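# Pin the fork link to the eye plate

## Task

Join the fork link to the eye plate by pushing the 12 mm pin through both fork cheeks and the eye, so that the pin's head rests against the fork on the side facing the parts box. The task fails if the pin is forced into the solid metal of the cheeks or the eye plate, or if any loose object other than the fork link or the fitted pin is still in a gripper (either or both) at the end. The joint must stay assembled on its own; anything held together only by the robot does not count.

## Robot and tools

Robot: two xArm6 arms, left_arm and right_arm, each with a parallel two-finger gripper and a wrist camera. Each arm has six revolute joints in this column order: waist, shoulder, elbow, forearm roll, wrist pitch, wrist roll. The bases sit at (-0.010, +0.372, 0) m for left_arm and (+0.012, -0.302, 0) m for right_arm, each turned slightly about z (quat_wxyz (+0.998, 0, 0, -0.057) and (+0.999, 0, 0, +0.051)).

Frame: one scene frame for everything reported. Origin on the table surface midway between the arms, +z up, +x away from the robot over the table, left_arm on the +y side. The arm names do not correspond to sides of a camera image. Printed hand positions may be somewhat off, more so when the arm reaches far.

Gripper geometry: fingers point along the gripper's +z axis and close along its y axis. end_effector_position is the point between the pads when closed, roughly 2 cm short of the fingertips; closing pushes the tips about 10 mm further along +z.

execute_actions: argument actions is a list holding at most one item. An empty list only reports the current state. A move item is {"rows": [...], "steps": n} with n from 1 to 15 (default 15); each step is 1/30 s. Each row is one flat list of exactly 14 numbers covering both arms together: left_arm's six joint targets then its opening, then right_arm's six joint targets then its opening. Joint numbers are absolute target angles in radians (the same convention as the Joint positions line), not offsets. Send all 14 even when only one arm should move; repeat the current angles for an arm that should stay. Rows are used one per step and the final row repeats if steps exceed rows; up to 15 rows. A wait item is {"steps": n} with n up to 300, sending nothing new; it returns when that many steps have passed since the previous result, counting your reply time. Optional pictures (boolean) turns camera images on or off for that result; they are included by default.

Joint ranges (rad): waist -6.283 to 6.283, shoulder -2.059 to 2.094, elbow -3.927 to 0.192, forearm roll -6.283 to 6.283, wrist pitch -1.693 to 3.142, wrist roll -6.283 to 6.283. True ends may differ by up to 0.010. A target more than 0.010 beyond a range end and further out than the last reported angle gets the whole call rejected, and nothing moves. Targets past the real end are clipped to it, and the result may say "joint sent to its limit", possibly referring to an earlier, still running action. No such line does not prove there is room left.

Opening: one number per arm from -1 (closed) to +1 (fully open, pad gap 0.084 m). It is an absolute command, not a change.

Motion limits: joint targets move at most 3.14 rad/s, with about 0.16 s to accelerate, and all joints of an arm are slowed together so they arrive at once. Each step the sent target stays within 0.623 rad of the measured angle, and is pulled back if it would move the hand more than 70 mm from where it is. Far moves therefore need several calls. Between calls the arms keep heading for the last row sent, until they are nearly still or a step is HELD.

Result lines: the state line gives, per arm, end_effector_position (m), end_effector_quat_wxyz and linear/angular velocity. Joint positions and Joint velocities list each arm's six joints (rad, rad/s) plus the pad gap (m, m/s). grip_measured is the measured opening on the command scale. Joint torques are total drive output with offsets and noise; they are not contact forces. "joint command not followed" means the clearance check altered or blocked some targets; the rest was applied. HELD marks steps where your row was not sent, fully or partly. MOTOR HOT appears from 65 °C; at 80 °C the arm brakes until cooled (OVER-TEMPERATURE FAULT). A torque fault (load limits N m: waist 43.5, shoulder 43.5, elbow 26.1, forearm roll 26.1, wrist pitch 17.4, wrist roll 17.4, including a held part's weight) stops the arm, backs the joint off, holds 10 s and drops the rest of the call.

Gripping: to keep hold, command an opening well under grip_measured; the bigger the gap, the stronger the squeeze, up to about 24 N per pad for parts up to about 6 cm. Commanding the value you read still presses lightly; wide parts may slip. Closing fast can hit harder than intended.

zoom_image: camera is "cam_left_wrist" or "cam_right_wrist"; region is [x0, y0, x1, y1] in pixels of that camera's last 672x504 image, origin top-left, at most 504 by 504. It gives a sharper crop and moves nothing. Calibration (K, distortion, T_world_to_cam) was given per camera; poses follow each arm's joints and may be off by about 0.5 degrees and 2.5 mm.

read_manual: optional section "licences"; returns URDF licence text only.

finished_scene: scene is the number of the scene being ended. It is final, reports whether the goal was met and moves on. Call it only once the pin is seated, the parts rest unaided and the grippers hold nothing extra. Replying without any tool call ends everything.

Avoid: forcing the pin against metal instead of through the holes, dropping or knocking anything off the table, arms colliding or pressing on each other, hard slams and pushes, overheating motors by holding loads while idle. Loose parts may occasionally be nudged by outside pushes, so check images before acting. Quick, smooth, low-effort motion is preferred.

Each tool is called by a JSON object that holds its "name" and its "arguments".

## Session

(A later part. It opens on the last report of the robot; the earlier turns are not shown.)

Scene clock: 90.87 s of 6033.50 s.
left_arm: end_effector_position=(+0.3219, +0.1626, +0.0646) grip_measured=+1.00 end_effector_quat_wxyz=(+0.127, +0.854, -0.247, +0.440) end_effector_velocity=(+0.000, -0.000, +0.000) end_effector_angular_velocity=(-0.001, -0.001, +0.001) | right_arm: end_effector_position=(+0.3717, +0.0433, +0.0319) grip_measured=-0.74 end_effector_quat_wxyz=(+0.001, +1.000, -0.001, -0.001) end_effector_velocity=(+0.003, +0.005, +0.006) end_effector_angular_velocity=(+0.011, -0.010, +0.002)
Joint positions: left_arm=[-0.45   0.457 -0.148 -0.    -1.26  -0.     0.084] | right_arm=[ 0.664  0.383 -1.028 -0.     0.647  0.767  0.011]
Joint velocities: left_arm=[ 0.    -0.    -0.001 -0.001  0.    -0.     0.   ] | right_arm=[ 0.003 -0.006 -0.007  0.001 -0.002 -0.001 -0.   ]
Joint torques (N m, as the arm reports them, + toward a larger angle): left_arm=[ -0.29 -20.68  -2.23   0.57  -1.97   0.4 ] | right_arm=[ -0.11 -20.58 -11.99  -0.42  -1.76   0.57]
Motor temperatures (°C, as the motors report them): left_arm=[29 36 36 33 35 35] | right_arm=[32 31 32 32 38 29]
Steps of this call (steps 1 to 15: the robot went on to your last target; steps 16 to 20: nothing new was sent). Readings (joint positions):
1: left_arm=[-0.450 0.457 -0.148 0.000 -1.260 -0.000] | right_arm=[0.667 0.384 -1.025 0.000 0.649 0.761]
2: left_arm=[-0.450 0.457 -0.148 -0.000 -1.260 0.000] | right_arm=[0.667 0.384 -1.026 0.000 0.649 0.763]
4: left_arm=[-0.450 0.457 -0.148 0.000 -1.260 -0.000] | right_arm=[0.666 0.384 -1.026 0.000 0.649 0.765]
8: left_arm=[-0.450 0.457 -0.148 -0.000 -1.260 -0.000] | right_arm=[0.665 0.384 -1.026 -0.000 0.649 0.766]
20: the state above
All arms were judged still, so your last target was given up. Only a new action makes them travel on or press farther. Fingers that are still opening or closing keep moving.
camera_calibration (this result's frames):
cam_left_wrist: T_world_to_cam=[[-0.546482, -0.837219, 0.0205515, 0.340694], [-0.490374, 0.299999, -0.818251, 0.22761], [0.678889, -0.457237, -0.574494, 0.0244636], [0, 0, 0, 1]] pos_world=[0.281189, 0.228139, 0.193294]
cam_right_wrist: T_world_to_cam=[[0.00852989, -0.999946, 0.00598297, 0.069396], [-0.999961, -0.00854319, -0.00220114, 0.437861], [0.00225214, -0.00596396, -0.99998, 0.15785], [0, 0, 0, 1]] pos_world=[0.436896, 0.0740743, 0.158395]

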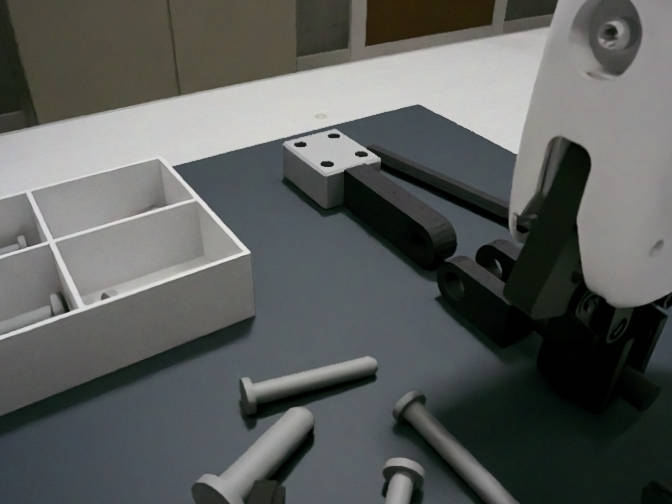

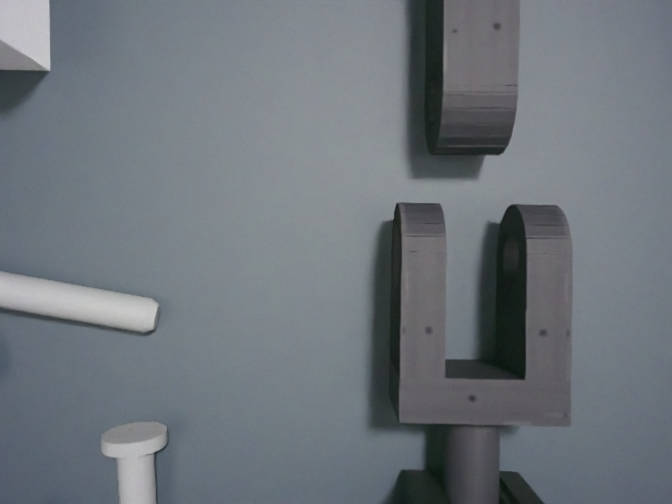

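{"name": "execute_actions", "arguments": {"actions": [{"rows":[[-0.45,0.457,-0.148,0,-1.26,0,1,0.650,0.403,-1.062,0,0.659,0.760,-1]]}], "pictures": false}}

{"name": "execute_actions", "arguments": {"actions": [{"steps":20}]}}

Scene clock: 99.47 s of 6033.50 s.
left_arm: end_effector_position=(+0.3219, +0.1626, +0.0646) grip_measured=+1.00 end_effector_quat_wxyz=(+0.127, +0.854, -0.247, +0.440) end_effector_velocity=(-0.000, +0.001, -0.000) end_effector_angular_velocity=(+0.001, +0.001, +0.000) | right_arm: end_effector_position=(+0.3826, +0.0441, +0.0328) grip_measured=-0.74 end_effector_quat_wxyz=(+0.000, +1.000, -0.004, -0.000) end_effector_velocity=(+0.001, -0.001, -0.000) end_effector_angular_velocity=(-0.001, +0.001, -0.001)
Joint positions: left_arm=[-0.45   0.457 -0.148  0.    -1.26  -0.     0.084] | right_arm=[ 0.65   0.403 -1.061  0.     0.659  0.76   0.011]
Joint velocities: left_arm=[ 0.     0.     0.001 -0.001  0.     0.     0.   ] | right_arm=[-0.002  0.001 -0.002  0.     0.003 -0.001 -0.   ]
Joint torques (N m, as the arm reports them, + toward a larger angle): left_arm=[ -0.44 -20.7   -2.11   0.54  -1.82   0.44] | right_arm=[ -0.34 -21.06 -12.15  -0.53  -1.88   0.62]
Motor temperatures (°C, as the motors report them): left_arm=[29 36 36 33 35 35] | right_arm=[32 31 33 32 38 29]
Steps of this call (steps 1 to 90: nothing new was sent; then 5.10 s passed at rest; steps 91 to 105: all 15 steps of this action). Readings (joint positions):
91: left_arm=[-0.450 0.457 -0.148 -0.000 -1.260 -0.000] | right_arm=[0.665 0.382 -1.029 0.000 0.647 0.767]
92: left_arm=[-0.450 0.457 -0.148 0.000 -1.260 0.000] | right_arm=[0.664 0.384 -1.032 0.000 0.649 0.766]
94: left_arm=[-0.450 0.457 -0.148 0.000 -1.260 -0.000] | right_arm=[0.657 0.393 -1.046 0.000 0.653 0.763]
98: left_arm=[-0.450 0.457 -0.148 0.000 -1.260 0.000] | right_arm=[0.651 0.401 -1.059 -0.000 0.658 0.761]
105: the state above

Scene clock: 100.13 s of 6033.50 s.
left_arm: end_effector_position=(+0.3219, +0.1626, +0.0646) grip_measured=+1.00 end_effector_quat_wxyz=(+0.127, +0.854, -0.247, +0.440) end_effector_velocity=(+0.000, -0.000, +0.000) end_effector_angular_velocity=(-0.000, -0.001, -0.000) | right_arm: end_effector_position=(+0.3827, +0.0441, +0.0328) grip_measured=-0.74 end_effector_quat_wxyz=(+0.000, +1.000, -0.004, -0.000) end_effector_velocity=(+0.001, +0.000, +0.001) end_effector_angular_velocity=(+0.002, -0.002, -0.001)
Joint positions: left_arm=[-0.45   0.457 -0.148  0.    -1.26   0.     0.084] | right_arm=[ 0.65   0.403 -1.062  0.     0.659  0.76   0.011]
Joint velocities: left_arm=[ 0.     0.    -0.001  0.    -0.     0.     0.   ] | right_arm=[-0.001 -0.002 -0.    -0.    -0.    -0.    -0.   ]
Joint torques (N m, as the arm reports them, + toward a larger angle): left_arm=[ -0.31 -21.12  -2.1    0.67  -1.98   0.43] | right_arm=[ -1.69 -21.19 -13.12  -0.78  -2.39   0.72]
Motor temperatures (°C, as the motors report them): left_arm=[29 36 36 33 35 35] | right_arm=[32 31 33 32 38 29]
Steps of this call (steps 1 to 15: the robot went on to your last target; steps 16 to 20: nothing new was sent). Readings (joint positions):
1: left_arm=[-0.450 0.457 -0.148 -0.000 -1.260 -0.000] | right_arm=[0.650 0.403 -1.061 0.000 0.659 0.760]
2: left_arm=[-0.450 0.457 -0.148 0.000 -1.260 -0.000] | right_arm=[0.650 0.403 -1.061 0.000 0.659 0.760]
4: left_arm=[-0.450 0.457 -0.148 -0.000 -1.260 -0.000] | right_arm=[0.650 0.403 -1.062 0.000 0.659 0.760]
8: left_arm=[-0.450 0.457 -0.148 0.000 -1.260 -0.000] | right_arm=[0.650 0.403 -1.062 0.000 0.659 0.760]
20: the state above
All arms were judged still, so your last target was given up. Only a new action makes them travel on or press farther. Fingers that are still opening or closing keep moving.
camera_calibration (this result's frames):
cam_left_wrist: T_world_to_cam=[[-0.546482, -0.837219, 0.0205514, 0.340694], [-0.490374, 0.299999, -0.818251, 0.22761], [0.678889, -0.457237, -0.574494, 0.0244636], [0, 0, 0, 1]] pos_world=[0.281189, 0.228138, 0.193294]
cam_right_wrist: T_world_to_cam=[[0.00157015, -0.99999, 0.0042884, 0.0728436], [-0.999992, -0.00158626, -0.00375592, 0.44862], [0.00376269, -0.00428246, -0.999984, 0.158053], [0, 0, 0, 1]] pos_world=[0.447907, 0.0742313, 0.159423]

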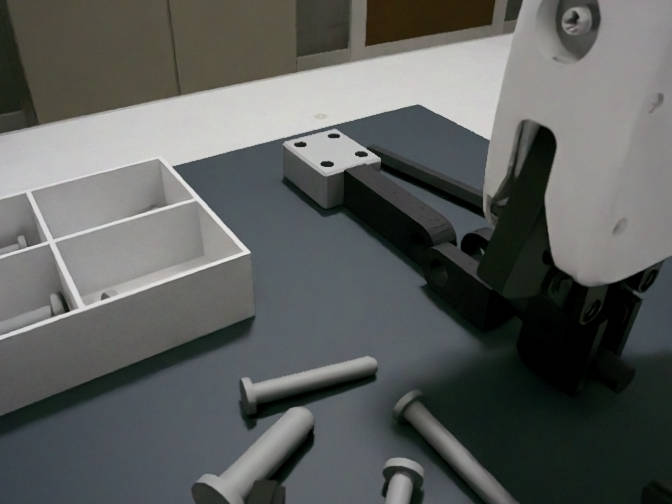

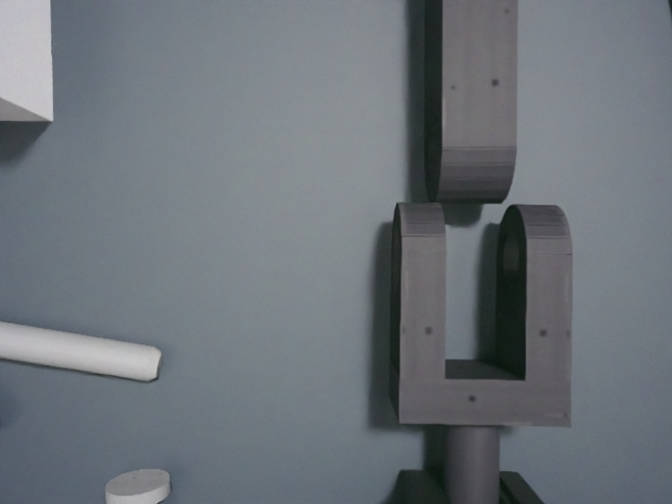

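{"name": "execute_actions", "arguments": {"actions": [{"rows":[[-0.45,0.457,-0.148,0,-1.26,0,1,0.655,0.403,-1.062,0,0.659,0.765,-1]]}], "pictures": false}}

{"name": "execute_actions", "arguments": {"actions": [{"rows":[[-0.45,0.457,-0.148,0,-1.26,0,1,0.641,0.4235,-1.095,0,0.6715,0.752,-1]]}]}}

{"name": "execute_actions", "arguments": {"actions": [{"rows":[[-0.45,0.457,-0.148,0,-1.26,0,1,0.6275,0.444,-1.128,0,0.684,0.739,-1]]}], "pictures": false}}

{"name": "execute_actions", "arguments": {"actions": [{"steps":15}]}}

Scene clock: 106.20 s of 6033.50 s.
left_arm: end_effector_position=(+0.3219, +0.1626, +0.0646) grip_measured=+1.00 end_effector_quat_wxyz=(+0.127, +0.854, -0.247, +0.440) end_effector_velocity=(+0.000, -0.000, +0.000) end_effector_angular_velocity=(-0.001, -0.001, +0.000) | right_arm: end_effector_position=(+0.3815, +0.0461, +0.0331) grip_measured=-0.74 end_effector_quat_wxyz=(-0.000, +1.000, -0.005, +0.000) end_effector_velocity=(-0.003, -0.001, -0.002) end_effector_angular_velocity=(-0.006, +0.007, +0.001)
Joint positions: left_arm=[-0.45   0.457 -0.148  0.    -1.26  -0.     0.084] | right_arm=[ 0.655  0.403 -1.062 -0.     0.659  0.765  0.011]
Joint velocities: left_arm=[ 0.    -0.001 -0.     0.    -0.    -0.     0.   ] | right_arm=[0.002 0.001 0.003 0.001 0.004 0.001 0.   ]
Joint torques (N m, as the arm reports them, + toward a larger angle): left_arm=[ -0.39 -20.66  -2.17   0.67  -1.98   0.36] | right_arm=[ -0.07 -21.22 -12.19  -0.21  -1.8    0.67]
Motor temperatures (°C, as the motors report them): left_arm=[29 36 36 33 35 35] | right_arm=[32 32 33 32 38 29]
Steps of this call (steps 1 to 90: nothing new was sent; then 2.57 s passed at rest; steps 91 to 105: all 15 steps of this action). Readings (joint positions):
91: left_arm=[-0.450 0.457 -0.148 0.000 -1.260 -0.000] | right_arm=[0.650 0.403 -1.062 0.000 0.659 0.760]
92: left_arm=[-0.450 0.457 -0.148 -0.000 -1.260 0.000] | right_arm=[0.651 0.403 -1.062 -0.000 0.659 0.761]
94: left_arm=[-0.450 0.457 -0.148 0.000 -1.260 -0.000] | right_arm=[0.652 0.403 -1.063 -0.000 0.658 0.763]
98: left_arm=[-0.450 0.457 -0.148 0.000 -1.260 -0.000] | right_arm=[0.653 0.402 -1.064 -0.000 0.657 0.765]
105: the state above

Scene clock: 106.70 s of 6033.50 s.
left_arm: end_effector_position=(+0.3219, +0.1626, +0.0646) grip_measured=+1.00 end_effector_quat_wxyz=(+0.127, +0.854, -0.247, +0.440) end_effector_velocity=(-0.000, +0.000, +0.000) end_effector_angular_velocity=(+0.000, +0.000, -0.001) | right_arm: end_effector_position=(+0.3916, +0.0460, +0.0330) grip_measured=-0.74 end_effector_quat_wxyz=(+0.000, +1.000, -0.005, -0.000) end_effector_velocity=(+0.002, -0.000, +0.001) end_effector_angular_velocity=(+0.001, -0.001, -0.001)
Joint positions: left_arm=[-0.45   0.457 -0.148 -0.    -1.26  -0.     0.084] | right_arm=[ 0.641  0.423 -1.095 -0.     0.671  0.752  0.011]
Joint velocities: left_arm=[-0.    -0.001  0.001  0.001 -0.     0.001  0.   ] | right_arm=[-0.002  0.001 -0.004 -0.     0.001 -0.001 -0.   ]
Joint torques (N m, as the arm reports them, + toward a larger angle): left_arm=[ -0.19 -20.94  -2.17   0.57  -1.94   0.27] | right_arm=[ -0.09 -21.5  -12.1   -0.3   -1.82   0.58]
Motor temperatures (°C, as the motors report them): left_arm=[29 36 36 33 35 35] | right_arm=[32 32 33 32 38 29]
Steps of this call (steps 1 to 15: all 15 steps of this action). Readings (joint positions):
1: left_arm=[-0.450 0.457 -0.148 -0.000 -1.260 -0.000] | right_arm=[0.655 0.403 -1.062 -0.000 0.659 0.765]
2: left_arm=[-0.450 0.457 -0.148 0.000 -1.260 0.000] | right_arm=[0.654 0.405 -1.065 -0.000 0.661 0.763]
4: left_arm=[-0.450 0.457 -0.148 -0.000 -1.260 -0.000] | right_arm=[0.648 0.414 -1.080 -0.000 0.666 0.758]
8: left_arm=[-0.450 0.457 -0.148 -0.000 -1.260 0.000] | right_arm=[0.642 0.421 -1.092 -0.000 0.670 0.753]
15: the state above
camera_calibration (this result's frames):
cam_left_wrist: T_world_to_cam=[[-0.546482, -0.837219, 0.0205515, 0.340694], [-0.490374, 0.299999, -0.818251, 0.22761], [0.678889, -0.457237, -0.574494, 0.0244636], [0, 0, 0, 1]] pos_world=[0.281189, 0.228138, 0.193294]
cam_right_wrist: T_world_to_cam=[[0.000480357, -0.999992, 0.00397041, 0.0751612], [-0.999991, -0.00049681, -0.00414398, 0.45741], [0.00414592, -0.00396838, -0.999984, 0.158052], [0, 0, 0, 1]] pos_world=[0.456714, 0.0760151, 0.159646]

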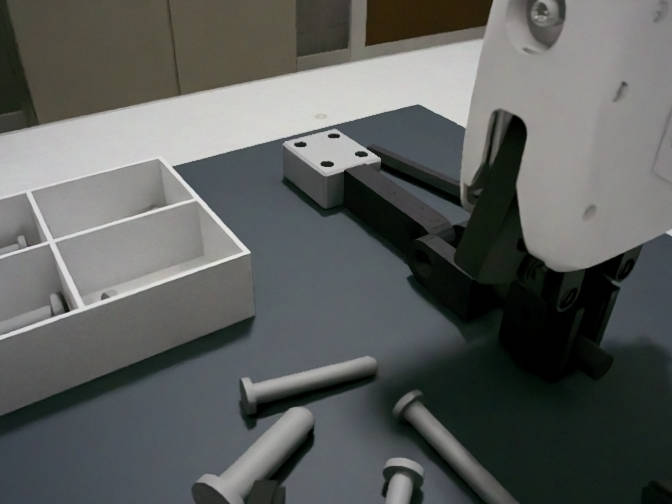

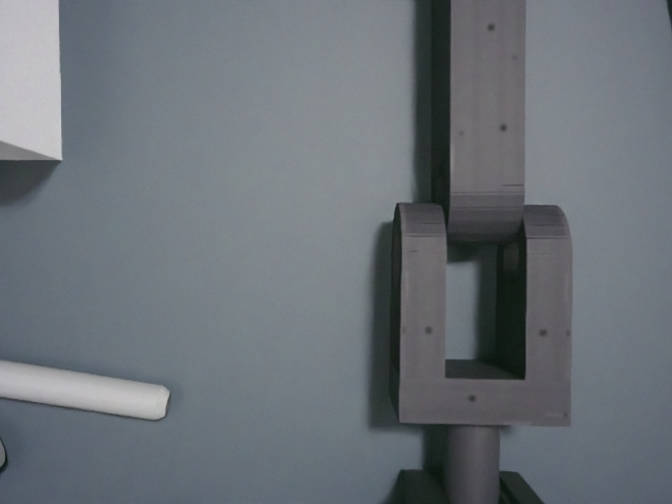

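Scene clock: 107.20 s of 6033.50 s.
left_arm: end_effector_position=(+0.3219, +0.1626, +0.0646) grip_measured=+1.00 end_effector_quat_wxyz=(+0.127, +0.854, -0.247, +0.440) end_effector_velocity=(+0.001, -0.001, +0.000) end_effector_angular_velocity=(-0.001, -0.001, -0.000) | right_arm: end_effector_position=(+0.4019, +0.0459, +0.0330) grip_measured=-0.74 end_effector_quat_wxyz=(+0.000, +1.000, -0.005, -0.000) end_effector_velocity=(+0.001, +0.001, +0.001) end_effector_angular_velocity=(+0.001, -0.002, +0.000)
Joint positions: left_arm=[-0.45   0.457 -0.148 -0.    -1.26  -0.     0.084] | right_arm=[ 0.628  0.444 -1.128  0.     0.684  0.739  0.011]
Joint velocities: left_arm=[ 0.    -0.    -0.002  0.001  0.    -0.     0.   ] | right_arm=[-0.001  0.001 -0.004 -0.     0.    -0.001 -0.   ]
Joint torques (N m, as the arm reports them, + toward a larger angle): left_arm=[ -0.35 -20.93  -2.35   0.49  -2.07   0.22] | right_arm=[  0.03 -21.93 -12.22  -0.42  -1.75   0.6 ]
Motor temperatures (°C, as the motors report them): left_arm=[29 36 36 33 35 35] | right_arm=[32 32 33 32 38 29]
Steps of this call (steps 1 to 15: all 15 steps of this action). Readings (joint positions):
1: left_arm=[-0.450 0.457 -0.148 -0.000 -1.260 0.000] | right_arm=[0.641 0.423 -1.095 0.000 0.672 0.752]
2: left_arm=[-0.450 0.457 -0.148 -0.000 -1.260 -0.000] | right_arm=[0.640 0.425 -1.098 0.000 0.673 0.750]
4: left_arm=[-0.450 0.457 -0.148 0.000 -1.260 0.000] | right_arm=[0.634 0.434 -1.112 0.000 0.678 0.745]
8: left_arm=[-0.450 0.457 -0.148 -0.000 -1.260 -0.000] | right_arm=[0.629 0.442 -1.125 -0.000 0.682 0.740]
15: the state above

Scene clock: 107.70 s of 6033.50 s.
left_arm: end_effector_position=(+0.3219, +0.1626, +0.0646) grip_measured=+1.00 end_effector_quat_wxyz=(+0.127, +0.854, -0.247, +0.440) end_effector_velocity=(+0.000, +0.000, -0.000) end_effector_angular_velocity=(+0.000, -0.000, +0.001) | right_arm: end_effector_position=(+0.4020, +0.0459, +0.0330) grip_measured=-0.74 end_effector_quat_wxyz=(+0.000, +1.000, -0.005, +0.000) end_effector_velocity=(+0.000, +0.000, +0.001) end_effector_angular_velocity=(+0.001, -0.001, -0.000)
Joint positions: left_arm=[-0.45   0.457 -0.148  0.    -1.26   0.     0.084] | right_arm=[ 0.628  0.444 -1.128  0.     0.684  0.739  0.011]
Joint velocities: left_arm=[ 0.     0.    -0.001 -0.001  0.    -0.    -0.   ] | right_arm=[-0.    -0.001 -0.     0.     0.001 -0.    -0.   ]
Joint torques (N m, as the arm reports them, + toward a larger angle): left_arm=[ -0.49 -20.6   -2.19   0.47  -2.04   0.49] | right_arm=[ -0.28 -21.95 -12.46  -0.36  -1.78   0.67]
Motor temperatures (°C, as the motors report them): left_arm=[29 36 36 33 35 35] | right_arm=[32 32 33 32 38 29]
Steps of this call (steps 1 to 15: the robot went on to your last target). Readings (joint positions):
1: left_arm=[-0.450 0.457 -0.148 -0.000 -1.260 -0.000] | right_arm=[0.628 0.444 -1.128 0.000 0.684 0.739]
2: left_arm=[-0.450 0.457 -0.148 0.000 -1.260 0.000] | right_arm=[0.628 0.444 -1.128 0.000 0.684 0.739]
4: left_arm=[-0.450 0.457 -0.148 -0.000 -1.260 -0.000] | right_arm=[0.628 0.444 -1.128 0.000 0.684 0.739]
8: left_arm=[-0.450 0.457 -0.148 0.000 -1.260 0.000] | right_arm=[0.628 0.444 -1.128 0.000 0.684 0.739]
15: the state above
All arms were judged still, so your last target was given up. Only a new action makes them travel on or press farther. Fingers that are still opening or closing keep moving.
camera_calibration (this result's frames):
cam_left_wrist: T_world_to_cam=[[-0.546482, -0.837219, 0.0205514, 0.340694], [-0.490374, 0.299999, -0.818251, 0.22761], [0.678889, -0.457237, -0.574494, 0.0244636], [0, 0, 0, 1]] pos_world=[0.281189, 0.228138, 0.193294]
cam_right_wrist: T_world_to_cam=[[-0.0000798875, -0.999992, 0.00393505, 0.0752554], [-0.999991, 0.0000634301, -0.00418222, 0.467834], [0.00418194, -0.00393535, -0.999984, 0.157995], [0, 0, 0, 1]] pos_world=[0.467175, 0.0758469, 0.159653]

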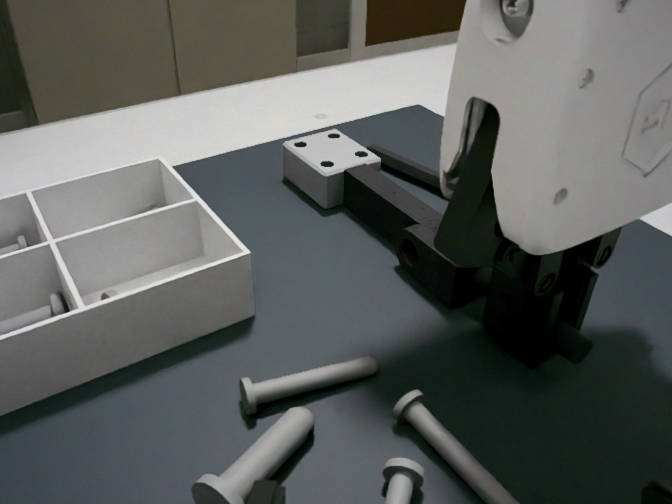

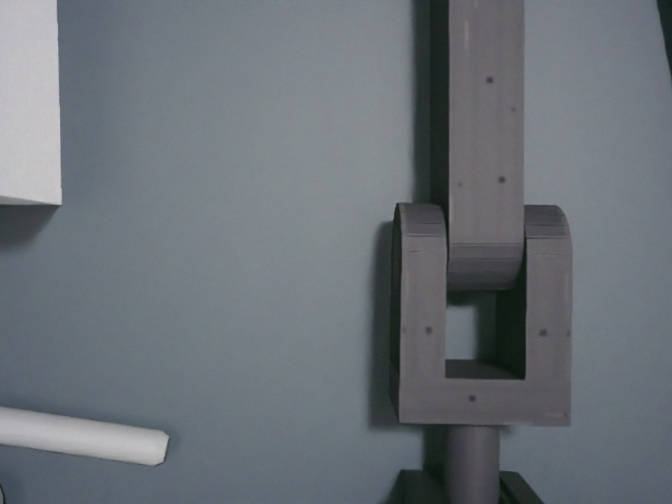

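{"name": "execute_actions", "arguments": {"actions": [{"rows":[[-0.45,0.457,-0.148,0,-1.26,0,1,0.6213,0.4555,-1.1425,0,0.687,0.733,-1]]}], "pictures": false}}

{"name": "execute_actions", "arguments": {"actions": [{"rows":[[-0.45,0.457,-0.148,0,-1.26,0,1,0.6213,0.4555,-1.1425,0,0.687,0.733,0]]}]}}

{"name": "execute_actions", "arguments": {"actions": [{"rows":[[-0.45,0.457,-0.148,0,-1.26,0,1,0.6213,0.25,-1.2,0,0.95,0.733,0]]}], "pictures": false}}

{"name": "execute_actions", "arguments": {"actions": [{"steps":20}]}}

{"name": "zoom_image", "arguments": {"camera": "cam_left_wrist", "region": [340,170,540,330]}}

Scene clock: 118.17 s of 6033.50 s.
left_arm: end_effector_position=(+0.3219, +0.1626, +0.0646) grip_measured=+1.00 end_effector_quat_wxyz=(+0.127, +0.854, -0.247, +0.440) end_effector_velocity=(+0.000, -0.001, +0.000) end_effector_angular_velocity=(-0.001, -0.000, -0.001) | right_arm: end_effector_position=(+0.4066, +0.0457, +0.0318) grip_measured=-0.74 end_effector_quat_wxyz=(-0.000, +1.000, -0.005, +0.000) end_effector_velocity=(-0.000, +0.001, -0.000) end_effector_angular_velocity=(+0.000, -0.000, +0.002)
Joint positions: left_arm=[-0.45   0.457 -0.148  0.    -1.26   0.     0.084] | right_arm=[ 0.621  0.455 -1.142 -0.     0.687  0.733  0.011]
Joint velocities: left_arm=[ 0.     0.    -0.001  0.001  0.    -0.001 -0.   ] | right_arm=[ 0.001  0.001 -0.001 -0.    -0.    -0.001 -0.   ]
Joint torques (N m, as the arm reports them, + toward a larger angle): left_arm=[ -0.41 -21.01  -2.28   0.45  -1.91   0.25] | right_arm=[ -0.17 -21.94 -12.34  -0.29  -1.74   0.63]
Motor temperatures (°C, as the motors report them): left_arm=[29 36 36 33 35 35] | right_arm=[32 32 33 32 38 29]
Steps of this call (steps 1 to 90: nothing new was sent; then 6.97 s passed at rest; steps 91 to 105: all 15 steps of this action). Readings (joint positions):
91: left_arm=[-0.450 0.457 -0.148 0.000 -1.260 0.000] | right_arm=[0.627 0.444 -1.128 0.000 0.684 0.739]
92: left_arm=[-0.450 0.457 -0.148 0.000 -1.260 -0.000] | right_arm=[0.627 0.446 -1.130 0.000 0.685 0.738]
94: left_arm=[-0.450 0.457 -0.148 -0.000 -1.260 0.000] | right_arm=[0.624 0.450 -1.136 -0.000 0.686 0.736]
98: left_arm=[-0.450 0.457 -0.148 -0.000 -1.260 -0.000] | right_arm=[0.622 0.455 -1.141 0.000 0.687 0.734]
105: the state above

Scene clock: 118.67 s of 6033.50 s.
left_arm: end_effector_position=(+0.3219, +0.1626, +0.0646) grip_measured=+1.00 end_effector_quat_wxyz=(+0.127, +0.854, -0.247, +0.440) end_effector_velocity=(-0.000, -0.000, +0.000) end_effector_angular_velocity=(+0.000, -0.000, -0.000) | right_arm: end_effector_position=(+0.4067, +0.0457, +0.0319) grip_measured=-0.01 end_effector_quat_wxyz=(-0.000, +1.000, -0.005, +0.000) end_effector_velocity=(-0.000, -0.001, -0.000) end_effector_angular_velocity=(-0.001, +0.001, -0.000)
Joint positions: left_arm=[-0.45   0.457 -0.148  0.    -1.26   0.     0.084] | right_arm=[ 0.621  0.455 -1.143 -0.     0.687  0.733  0.044]
Joint velocities: left_arm=[ 0.    -0.001  0.     0.    -0.     0.001 -0.   ] | right_arm=[-0.001 -0.     0.     0.     0.002 -0.    -0.   ]
Joint torques (N m, as the arm reports them, + toward a larger angle): left_arm=[  0.14 -20.84  -2.07   0.47  -1.96   0.27] | right_arm=[ -0.23 -20.79 -11.69  -0.48  -1.63   0.63]
Motor temperatures (°C, as the motors report them): left_arm=[29 36 36 33 35 35] | right_arm=[32 32 33 32 38 29]
Steps of this call (steps 1 to 15: all 15 steps of this action). Readings (joint positions):
1: left_arm=[-0.450 0.457 -0.148 -0.000 -1.260 0.000] | right_arm=[0.621 0.455 -1.142 -0.000 0.687 0.733]
2: left_arm=[-0.450 0.457 -0.148 0.000 -1.260 0.000] | right_arm=[0.621 0.455 -1.143 -0.000 0.687 0.733]
4: left_arm=[-0.450 0.457 -0.148 -0.000 -1.260 -0.000] | right_arm=[0.621 0.455 -1.143 -0.000 0.687 0.733]
8: left_arm=[-0.450 0.457 -0.148 0.000 -1.260 -0.000] | right_arm=[0.621 0.455 -1.143 -0.000 0.687 0.733]
15: the state above
camera_calibration (this result's frames):
cam_left_wrist: T_world_to_cam=[[-0.546482, -0.837219, 0.0205514, 0.340694], [-0.490374, 0.299999, -0.818251, 0.227609], [0.678889, -0.457237, -0.574494, 0.0244636], [0, 0, 0, 1]] pos_world=[0.281189, 0.228138, 0.193294]
cam_right_wrist: T_world_to_cam=[[-0.000282048, -0.999993, 0.00381417, 0.0751579], [-0.999991, 0.000265558, -0.00432313, 0.47252], [0.00432208, -0.00381535, -0.999983, 0.156837], [0, 0, 0, 1]] pos_world=[0.471859, 0.0756303, 0.158591]

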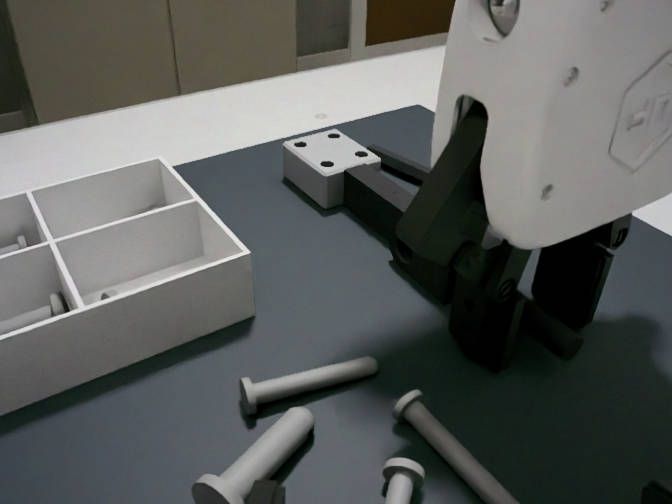

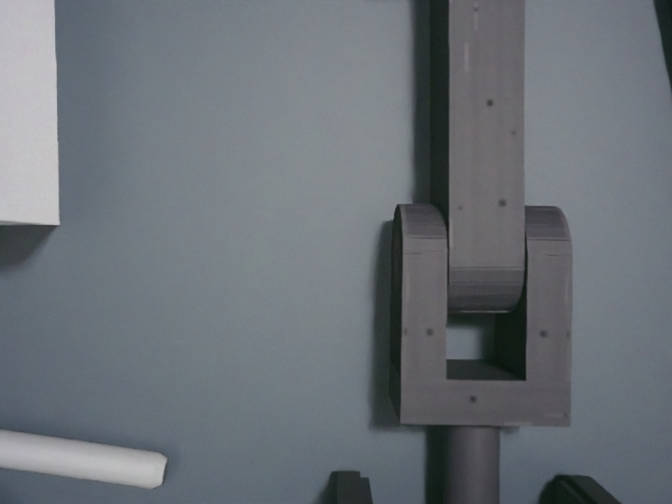

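Scene clock: 119.17 s of 6033.50 s.
left_arm: end_effector_position=(+0.3219, +0.1626, +0.0646) grip_measured=+1.00 end_effector_quat_wxyz=(+0.127, +0.854, -0.247, +0.440) end_effector_velocity=(-0.000, -0.000, -0.000) end_effector_angular_velocity=(-0.000, -0.000, -0.001) | right_arm: end_effector_position=(+0.4036, +0.0429, +0.1383) grip_measured=-0.01 end_effector_quat_wxyz=(+0.000, +1.000, -0.005, -0.000) end_effector_velocity=(-0.021, -0.020, -0.004) end_effector_angular_velocity=(-0.061, +0.070, -0.001)
Joint positions: left_arm=[-0.45   0.457 -0.148 -0.    -1.26   0.     0.084] | right_arm=[ 0.621  0.256 -1.197  0.     0.942  0.733  0.044]
Joint velocities: left_arm=[-0.     0.    -0.     0.001  0.     0.     0.   ] | right_arm=[-0.001 -0.022  0.021  0.     0.094 -0.    -0.   ]
Joint torques (N m, as the arm reports them, + toward a larger angle): left_arm=[ -0.3  -21.1   -2.34   0.75  -2.13   0.41] | right_arm=[ -0.12 -19.28 -13.53  -0.34  -1.8    0.66]
Motor temperatures (°C, as the motors report them): left_arm=[29 36 36 33 35 35] | right_arm=[32 32 33 32 38 29]
Steps of this call (steps 1 to 15: all 15 steps of this action). Readings (joint positions):
1: left_arm=[-0.450 0.457 -0.148 -0.000 -1.260 0.000] | right_arm=[0.621 0.455 -1.143 -0.000 0.687 0.733]
2: left_arm=[-0.450 0.457 -0.148 -0.000 -1.260 -0.000] | right_arm=[0.621 0.453 -1.143 0.000 0.692 0.733]
4: left_arm=[-0.450 0.457 -0.148 -0.000 -1.260 -0.000] | right_arm=[0.621 0.427 -1.146 0.000 0.734 0.733]
8: left_arm=[-0.450 0.457 -0.148 -0.000 -1.260 0.000] | right_arm=[0.621 0.322 -1.183 -0.000 0.853 0.733]
15: the state above

Scene clock: 119.83 s of 6033.50 s.
left_arm: end_effector_position=(+0.3219, +0.1626, +0.0646) grip_measured=+1.00 end_effector_quat_wxyz=(+0.127, +0.854, -0.247, +0.440) end_effector_velocity=(+0.000, +0.000, +0.000) end_effector_angular_velocity=(-0.000, -0.000, +0.001) | right_arm: end_effector_position=(+0.4033, +0.0427, +0.1417) grip_measured=-0.01 end_effector_quat_wxyz=(+0.000, +1.000, -0.005, -0.000) end_effector_velocity=(-0.001, +0.001, -0.001) end_effector_angular_velocity=(-0.001, +0.001, +0.002)
Joint positions: left_arm=[-0.45   0.457 -0.148 -0.    -1.26   0.     0.084] | right_arm=[ 0.621  0.25  -1.2    0.     0.95   0.733  0.044]
Joint velocities: left_arm=[ 0. -0.  0. -0. -0. -0. -0.] | right_arm=[ 0.002  0.001 -0.     0.     0.001 -0.     0.   ]
Joint torques (N m, as the arm reports them, + toward a larger angle): left_arm=[ -0.35 -20.65  -2.45   0.66  -1.91   0.28] | right_arm=[ -0.26 -19.44 -12.92  -0.25  -1.61   0.63]
Motor temperatures (°C, as the motors report them): left_arm=[29 36 36 33 35 35] | right_arm=[32 32 33 32 38 29]
Steps of this call (steps 1 to 15: the robot went on to your last target; steps 16 to 20: nothing new was sent). Readings (joint positions):
1: left_arm=[-0.450 0.457 -0.148 -0.000 -1.260 -0.000] | right_arm=[0.621 0.255 -1.197 0.000 0.945 0.733]
2: left_arm=[-0.450 0.457 -0.148 -0.000 -1.260 0.000] | right_arm=[0.621 0.255 -1.197 0.000 0.946 0.733]
4: left_arm=[-0.450 0.457 -0.148 -0.000 -1.260 -0.000] | right_arm=[0.621 0.253 -1.198 0.000 0.948 0.733]
8: left_arm=[-0.450 0.457 -0.148 0.000 -1.260 -0.000] | right_arm=[0.621 0.251 -1.199 0.000 0.949 0.733]
20: the state above
All arms were judged still, so your last target was given up. Only a new action makes them travel on or press farther. Fingers that are still opening or closing keep moving.
camera_calibration (this result's frames):
cam_left_wrist: T_world_to_cam=[[-0.546482, -0.837219, 0.0205513, 0.340694], [-0.490374, 0.299999, -0.818251, 0.227609], [0.678889, -0.457237, -0.574494, 0.0244636], [0, 0, 0, 1]] pos_world=[0.281189, 0.228138, 0.193294]
cam_right_wrist: T_world_to_cam=[[-0.000287427, -0.999992, 0.00402544, 0.0717157], [-0.999992, 0.000271006, -0.00407925, 0.469565], [0.00407813, -0.00402658, -0.999984, 0.266731], [0, 0, 0, 1]] pos_world=[0.468494, 0.0726619, 0.268354]

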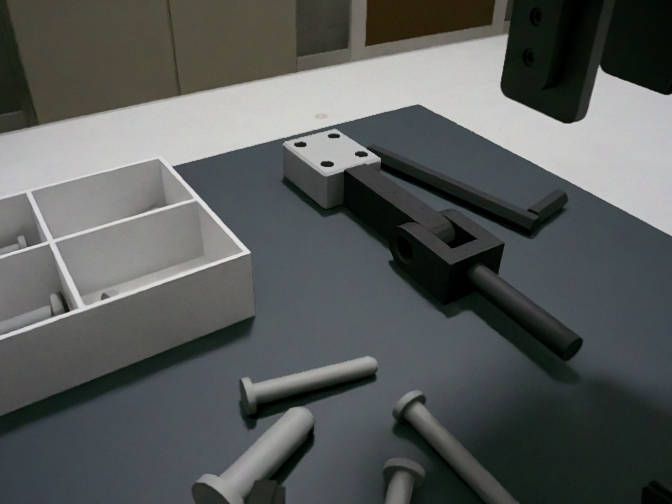

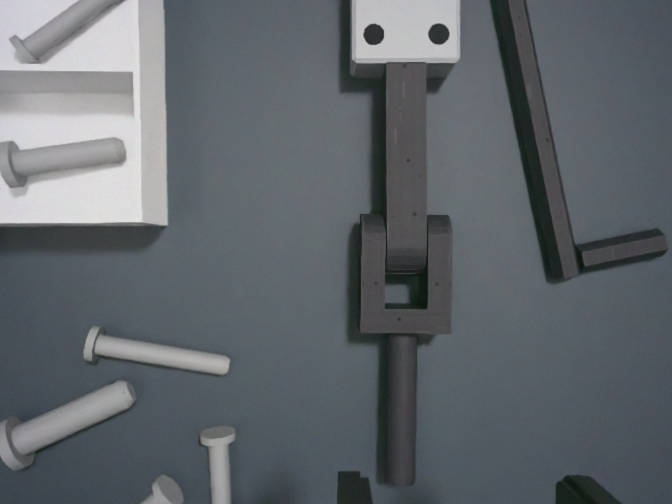

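Region (340, 170, 540, 330) of cam_left_wrist's 672x504 image, scaled by 2.520, with more detail than that image has; it fills the top 403 rows of this view, and the rest is white.

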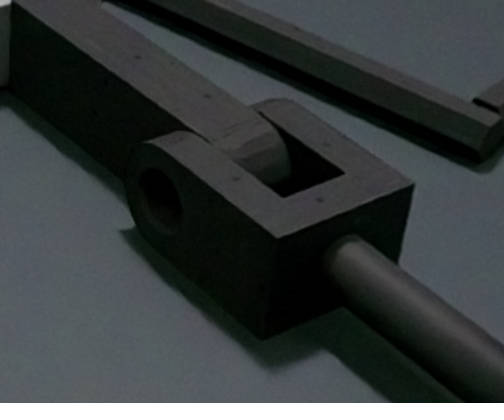

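{"name": "execute_actions", "arguments": {"actions": [{"rows":[[-0.45,0.457,-0.148,0,-1.26,0,1,-0.1,0.25,-1.2,-1.25,-1.45,3.14,0]]}], "pictures": false}}

{"name": "execute_actions", "arguments": {"actions": [{"steps":120}], "pictures": false}}

{"name": "execute_actions", "arguments": {"actions": [{"rows":[[-0.45,0.457,-0.148,0,-1.26,0,1,-0.1,0.85,-0.85,-1.25,-1.45,3.14,0]]}], "pictures": false}}

{"name": "execute_actions", "arguments": {"actions": [{"steps":60}]}}

Scene clock: 139.33 s of 6033.50 s.
left_arm: end_effector_position=(+0.3219, +0.1626, +0.0646) grip_measured=+1.00 end_effector_quat_wxyz=(+0.127, +0.854, -0.247, +0.440) end_effector_velocity=(-0.000, -0.000, +0.000) end_effector_angular_velocity=(-0.001, +0.000, -0.000) | right_arm: end_effector_position=(+0.5534, -0.0652, +0.1756) grip_measured=-0.01 end_effector_quat_wxyz=(-0.018, +0.969, -0.176, +0.170) end_effector_velocity=(+0.311, -0.269, +0.118) end_effector_angular_velocity=(+0.133, -0.897, -0.710)
Joint positions: left_arm=[-0.45   0.457 -0.148 -0.    -1.26   0.     0.084] | right_arm=[ 0.357  0.25  -1.2   -0.28   0.67   1.013  0.044]
Joint velocities: left_arm=[ 0.    -0.     0.     0.001 -0.    -0.001 -0.   ] | right_arm=[-0.609  0.002  0.    -0.765 -0.764  0.763 -0.   ]
Joint torques (N m, as the arm reports them, + toward a larger angle): left_arm=[ -0.49 -20.77  -2.01   0.65  -1.88   0.23] | right_arm=[ -0.38 -19.93 -13.46  -0.91  -1.96   0.79]
Motor temperatures (°C, as the motors report them): left_arm=[29 36 36 33 35 35] | right_arm=[32 32 34 32 38 29]
Steps of this call (steps 1 to 90: nothing new was sent; then 16.00 s passed at rest; steps 91 to 105: all 15 steps of this action). Readings (joint positions):
91: left_arm=[-0.450 0.457 -0.148 0.000 -1.260 -0.000] | right_arm=[0.621 0.250 -1.200 -0.000 0.950 0.733]
92: left_arm=[-0.450 0.457 -0.148 -0.000 -1.260 -0.000] | right_arm=[0.618 0.250 -1.200 -0.004 0.946 0.738]
94: left_arm=[-0.450 0.457 -0.148 -0.000 -1.260 0.000] | right_arm=[0.587 0.250 -1.199 -0.038 0.911 0.772]
98: left_arm=[-0.450 0.457 -0.148 -0.000 -1.260 0.000] | right_arm=[0.500 0.250 -1.200 -0.122 0.828 0.855]
105: the state above

Scene clock: 143.33 s of 6033.50 s.
left_arm: end_effector_position=(+0.3219, +0.1626, +0.0646) grip_measured=+1.00 end_effector_quat_wxyz=(+0.127, +0.854, -0.247, +0.440) end_effector_velocity=(-0.000, +0.000, -0.000) end_effector_angular_velocity=(+0.001, +0.001, -0.000) | right_arm: end_effector_position=(+0.4682, -0.0563, +0.4859) grip_measured=-0.01 end_effector_quat_wxyz=(+0.756, -0.567, +0.293, +0.145) end_effector_velocity=(-0.000, -0.000, -0.000) end_effector_angular_velocity=(+0.001, +0.001, +0.001)
Joint positions: left_arm=[-0.45   0.457 -0.148 -0.    -1.26  -0.     0.084] | right_arm=[-0.1    0.25  -1.2   -1.25  -1.45   3.14   0.044]
Joint velocities: left_arm=[-0.     0.     0.001  0.     0.     0.     0.   ] | right_arm=[ 0.     0.001 -0.    -0.    -0.001  0.    -0.   ]
Joint torques (N m, as the arm reports them, + toward a larger angle): left_arm=[ -0.66 -21.09  -2.14   0.34  -1.89   0.32] | right_arm=[ -0.31 -17.62 -11.2    2.21  -0.77   0.59]
Motor temperatures (°C, as the motors report them): left_arm=[29 36 36 33 35 35] | right_arm=[32 32 34 32 38 29]
Steps of this call (steps 1 to 60: the robot went on to your last target; steps 61 to 120: nothing new was sent). Readings (joint positions):
1: left_arm=[-0.450 0.457 -0.148 -0.000 -1.260 -0.000] | right_arm=[0.336 0.250 -1.200 -0.306 0.644 1.039]
2: left_arm=[-0.450 0.457 -0.148 -0.000 -1.260 -0.000] | right_arm=[0.316 0.250 -1.200 -0.333 0.616 1.067]
4: left_arm=[-0.450 0.457 -0.148 -0.000 -1.260 0.000] | right_arm=[0.275 0.250 -1.200 -0.392 0.558 1.126]
8: left_arm=[-0.450 0.457 -0.148 0.000 -1.260 0.000] | right_arm=[0.190 0.250 -1.200 -0.535 0.415 1.268]
120: the state above
All arms were judged still, so your last target was given up. Only a new action makes them travel on or press farther. Fingers that are still opening or closing keep moving.

Scene clock: 143.83 s of 6033.50 s.
left_arm: end_effector_position=(+0.3219, +0.1626, +0.0646) grip_measured=+1.00 end_effector_quat_wxyz=(+0.127, +0.854, -0.247, +0.440) end_effector_velocity=(+0.000, -0.000, +0.000) end_effector_angular_velocity=(-0.001, -0.000, -0.000) | right_arm: end_effector_position=(+0.4853, -0.0562, +0.3057) grip_measured=-0.01 end_effector_quat_wxyz=(+0.675, -0.523, +0.450, +0.264) end_effector_velocity=(-0.044, +0.001, -0.417) end_effector_angular_velocity=(-0.001, +1.030, +0.001)
Joint positions: left_arm=[-0.45   0.457 -0.148 -0.    -1.26  -0.     0.084] | right_arm=[-0.1    0.525 -1.04  -1.25  -1.45   3.14   0.044]
Joint velocities: left_arm=[ 0. -0. -0.  0. -0. -0.  0.] | right_arm=[ 0.001  0.651  0.379  0.     0.    -0.     0.   ]
Joint torques (N m, as the arm reports them, + toward a larger angle): left_arm=[ -0.13 -20.63  -2.08   0.46  -1.87   0.24] | right_arm=[  0.03 -19.57  -8.69   1.34  -1.61   0.49]
Motor temperatures (°C, as the motors report them): left_arm=[29 36 36 33 35 35] | right_arm=[32 32 34 32 38 29]
Steps of this call (steps 1 to 15: all 15 steps of this action). Readings (joint positions):
1: left_arm=[-0.450 0.457 -0.148 -0.000 -1.260 0.000] | right_arm=[-0.100 0.250 -1.200 -1.250 -1.450 3.140]
2: left_arm=[-0.450 0.457 -0.148 -0.000 -1.260 0.000] | right_arm=[-0.100 0.253 -1.199 -1.250 -1.450 3.140]
4: left_arm=[-0.450 0.457 -0.148 -0.000 -1.260 -0.000] | right_arm=[-0.100 0.282 -1.184 -1.249 -1.451 3.140]
8: left_arm=[-0.450 0.457 -0.148 -0.000 -1.260 0.000] | right_arm=[-0.100 0.375 -1.127 -1.250 -1.450 3.140]
15: the state above

Scene clock: 145.83 s of 6033.50 s.
left_arm: end_effector_position=(+0.3219, +0.1626, +0.0646) grip_measured=+1.00 end_effector_quat_wxyz=(+0.127, +0.854, -0.247, +0.440) end_effector_velocity=(-0.001, +0.000, -0.000) end_effector_angular_velocity=(-0.000, +0.002, -0.000) | right_arm: end_effector_position=(+0.4197, -0.0563, +0.1172) grip_measured=-0.01 end_effector_quat_wxyz=(+0.538, -0.439, +0.606, +0.388) end_effector_velocity=(-0.000, -0.000, -0.001) end_effector_angular_velocity=(-0.000, +0.001, -0.000)
Joint positions: left_arm=[-0.45   0.457 -0.148 -0.    -1.26  -0.     0.084] | right_arm=[-0.1    0.85  -0.85  -1.25  -1.45   3.14   0.044]
Joint velocities: left_arm=[-0.     0.     0.001  0.001  0.    -0.001  0.   ] | right_arm=[-0.     0.001 -0.    -0.     0.    -0.     0.   ]
Joint torques (N m, as the arm reports them, + toward a larger angle): left_arm=[ -0.57 -20.81  -2.14   0.58  -1.92   0.15] | right_arm=[ -0.13 -18.18  -4.08  -0.08  -1.84   0.52]
Motor temperatures (°C, as the motors report them): left_arm=[29 36 36 33 35 35] | right_arm=[32 32 33 32 38 29]
Steps of this call (steps 1 to 45: the robot went on to your last target; steps 46 to 60: nothing new was sent). Readings (joint positions):
1: left_arm=[-0.450 0.457 -0.148 -0.000 -1.260 -0.000] | right_arm=[-0.100 0.547 -1.027 -1.250 -1.450 3.140]
2: left_arm=[-0.450 0.457 -0.148 -0.000 -1.260 -0.000] | right_arm=[-0.100 0.569 -1.014 -1.250 -1.450 3.140]
4: left_arm=[-0.450 0.457 -0.148 0.000 -1.260 0.000] | right_arm=[-0.100 0.613 -0.988 -1.250 -1.450 3.140]
8: left_arm=[-0.450 0.457 -0.148 0.000 -1.260 0.000] | right_arm=[-0.100 0.703 -0.936 -1.250 -1.450 3.140]
60: the state above
All arms were judged still, so your last target was given up. Only a new action makes them travel on or press farther. Fingers that are still opening or closing keep moving.
camera_calibration (this result's frames):
cam_left_wrist: T_world_to_cam=[[-0.546482, -0.837219, 0.0205515, 0.340694], [-0.490374, 0.299999, -0.818251, 0.22761], [0.678889, -0.457237, -0.574494, 0.0244636], [0, 0, 0, 1]] pos_world=[0.281189, 0.228138, 0.193294]
cam_right_wrist: T_world_to_cam=[[-0.950936, 0.309181, -0.0113321, 0.447303], [0.0278675, 0.122074, 0.99213, -0.0554164], [0.308131, 0.943136, -0.124701, 0.0649352], [0, 0, 0, 1]] pos_world=[0.406892, -0.192776, 0.0681466]

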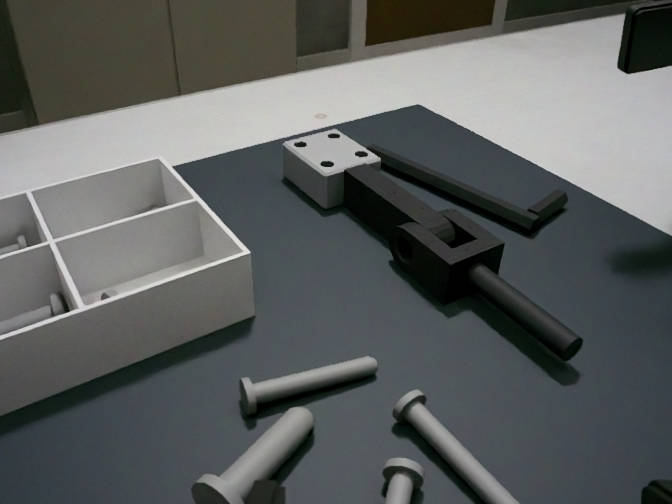

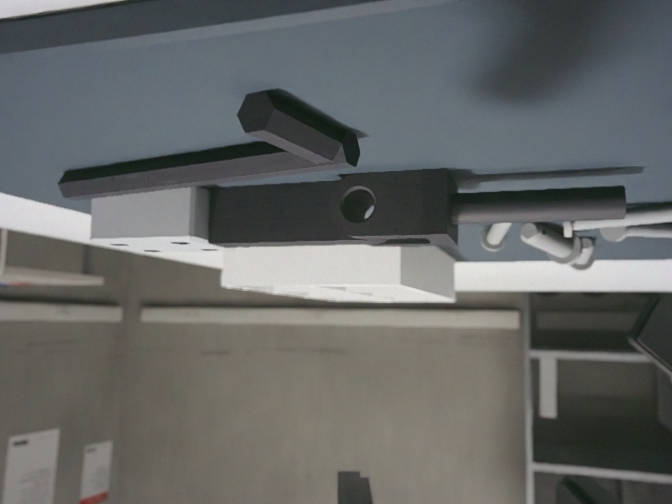

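{"name": "execute_actions", "arguments": {"actions": [{"rows":[[-0.45,0.457,-0.148,0,-1.26,0,1,-0.1,1.0,-1.2,-1.5,-1.4,3.14,0]]}], "pictures": false}}

{"name": "execute_actions", "arguments": {"actions": [{"steps":30}]}}

Scene clock: 150.63 s of 6033.50 s.
left_arm: end_effector_position=(+0.3219, +0.1626, +0.0646) grip_measured=+1.00 end_effector_quat_wxyz=(+0.127, +0.854, -0.247, +0.440) end_effector_velocity=(+0.000, -0.000, +0.000) end_effector_angular_velocity=(-0.000, -0.001, -0.001) | right_arm: end_effector_position=(+0.4351, -0.0420, +0.0914) grip_measured=-0.01 end_effector_quat_wxyz=(+0.525, -0.560, +0.512, +0.385) end_effector_velocity=(+0.002, +0.002, -0.006) end_effector_angular_velocity=(-0.023, -0.050, +0.060)
Joint positions: left_arm=[-0.45   0.457 -0.148 -0.    -1.26  -0.     0.084] | right_arm=[-0.1    0.996 -1.191 -1.494 -1.401  3.14   0.044]
Joint velocities: left_arm=[-0.     0.    -0.001  0.001 -0.     0.001 -0.   ] | right_arm=[ 0.001  0.031 -0.082 -0.063  0.011  0.     0.   ]
Joint torques (N m, as the arm reports them, + toward a larger angle): left_arm=[ -0.13 -21.    -2.26   0.38  -1.93   0.37] | right_arm=[ -0.18 -21.33  -5.53   0.74  -2.02   0.58]
Motor temperatures (°C, as the motors report them): left_arm=[29 36 36 33 35 35] | right_arm=[32 32 33 32 38 29]
Steps of this call (steps 1 to 90: nothing new was sent; then 1.30 s passed at rest; steps 91 to 105: all 15 steps of this action). Readings (joint positions):
91: left_arm=[-0.450 0.457 -0.148 -0.000 -1.260 0.000] | right_arm=[-0.100 0.850 -0.850 -1.250 -1.450 3.140]
92: left_arm=[-0.450 0.457 -0.148 0.000 -1.260 0.000] | right_arm=[-0.100 0.852 -0.854 -1.253 -1.449 3.140]
94: left_arm=[-0.450 0.457 -0.148 0.000 -1.260 0.000] | right_arm=[-0.100 0.869 -0.895 -1.284 -1.444 3.140]
98: left_arm=[-0.450 0.457 -0.148 0.000 -1.260 -0.000] | right_arm=[-0.100 0.955 -1.096 -1.424 -1.415 3.140]
105: the state above

Scene clock: 151.63 s of 6033.50 s.
left_arm: end_effector_position=(+0.3219, +0.1626, +0.0646) grip_measured=+1.00 end_effector_quat_wxyz=(+0.127, +0.854, -0.247, +0.440) end_effector_velocity=(+0.000, -0.000, +0.000) end_effector_angular_velocity=(-0.001, -0.001, +0.000) | right_arm: end_effector_position=(+0.4355, -0.0418, +0.0906) grip_measured=-0.01 end_effector_quat_wxyz=(+0.525, -0.563, +0.509, +0.385) end_effector_velocity=(+0.000, +0.000, +0.000) end_effector_angular_velocity=(-0.002, -0.001, +0.000)
Joint positions: left_arm=[-0.45   0.457 -0.148  0.    -1.26   0.     0.084] | right_arm=[-0.1    1.    -1.2   -1.5   -1.4    3.14   0.044]
Joint velocities: left_arm=[-0.    -0.    -0.001  0.    -0.    -0.001  0.   ] | right_arm=[ 0.001 -0.001 -0.     0.     0.002  0.     0.   ]
Joint torques (N m, as the arm reports them, + toward a larger angle): left_arm=[ -0.54 -21.19  -2.17   0.35  -2.11   0.33] | right_arm=[ -0.19 -20.98  -5.84   0.69  -1.95   0.54]
Motor temperatures (°C, as the motors report them): left_arm=[29 36 36 33 35 35] | right_arm=[32 32 33 32 38 29]
Steps of this call (steps 1 to 15: the robot went on to your last target; steps 16 to 30: nothing new was sent). Readings (joint positions):
1: left_arm=[-0.450 0.457 -0.148 -0.000 -1.260 -0.000] | right_arm=[-0.100 0.997 -1.193 -1.495 -1.401 3.140]
2: left_arm=[-0.450 0.457 -0.148 -0.000 -1.260 -0.000] | right_arm=[-0.100 0.998 -1.195 -1.497 -1.401 3.140]
4: left_arm=[-0.450 0.457 -0.148 0.000 -1.260 0.000] | right_arm=[-0.100 0.999 -1.197 -1.498 -1.400 3.140]
8: left_arm=[-0.450 0.457 -0.148 0.000 -1.260 -0.000] | right_arm=[-0.100 1.000 -1.199 -1.499 -1.400 3.140]
30: the state above
All arms were judged still, so your last target was given up. Only a new action makes them travel on or press farther. Fingers that are still opening or closing keep moving.
camera_calibration (this result's frames):
cam_left_wrist: T_world_to_cam=[[-0.546482, -0.837219, 0.0205514, 0.340694], [-0.490374, 0.299999, -0.818251, 0.227609], [0.678889, -0.457237, -0.574494, 0.0244636], [0, 0, 0, 1]] pos_world=[0.281189, 0.228138, 0.193294]
cam_right_wrist: T_world_to_cam=[[-0.97582, 0.0637706, -0.209068, 0.476053], [-0.195387, 0.174266, 0.965119, 0.0706363], [0.0979797, 0.982631, -0.157592, 0.139217], [0, 0, 0, 1]] pos_world=[0.464703, -0.179466, 0.0532943]

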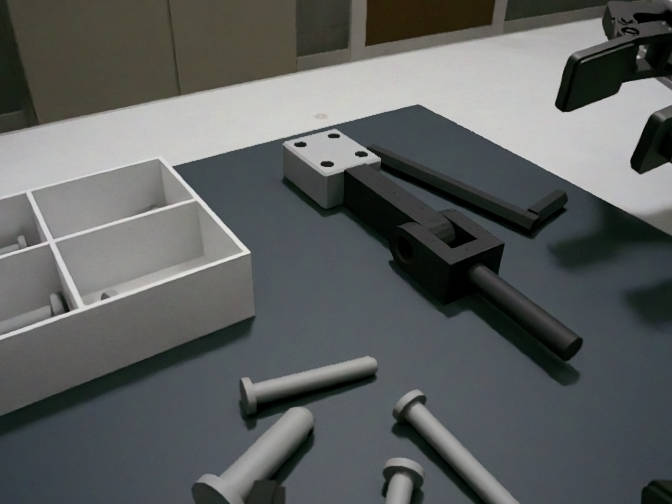

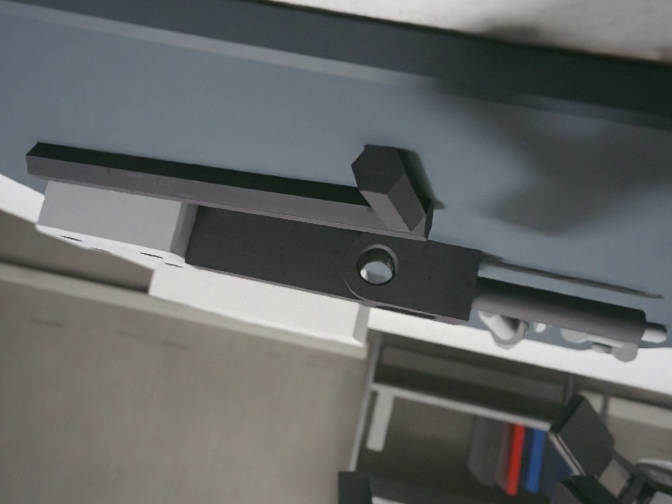

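{"name": "zoom_image", "arguments": {"camera": "cam_right_wrist", "region": [320,220,440,320]}}

Region (320, 220, 440, 320) of cam_right_wrist's 672x504 image, scaled by 4.200, with more detail than that image has.

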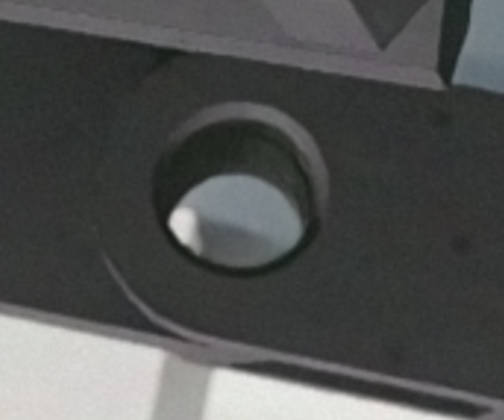

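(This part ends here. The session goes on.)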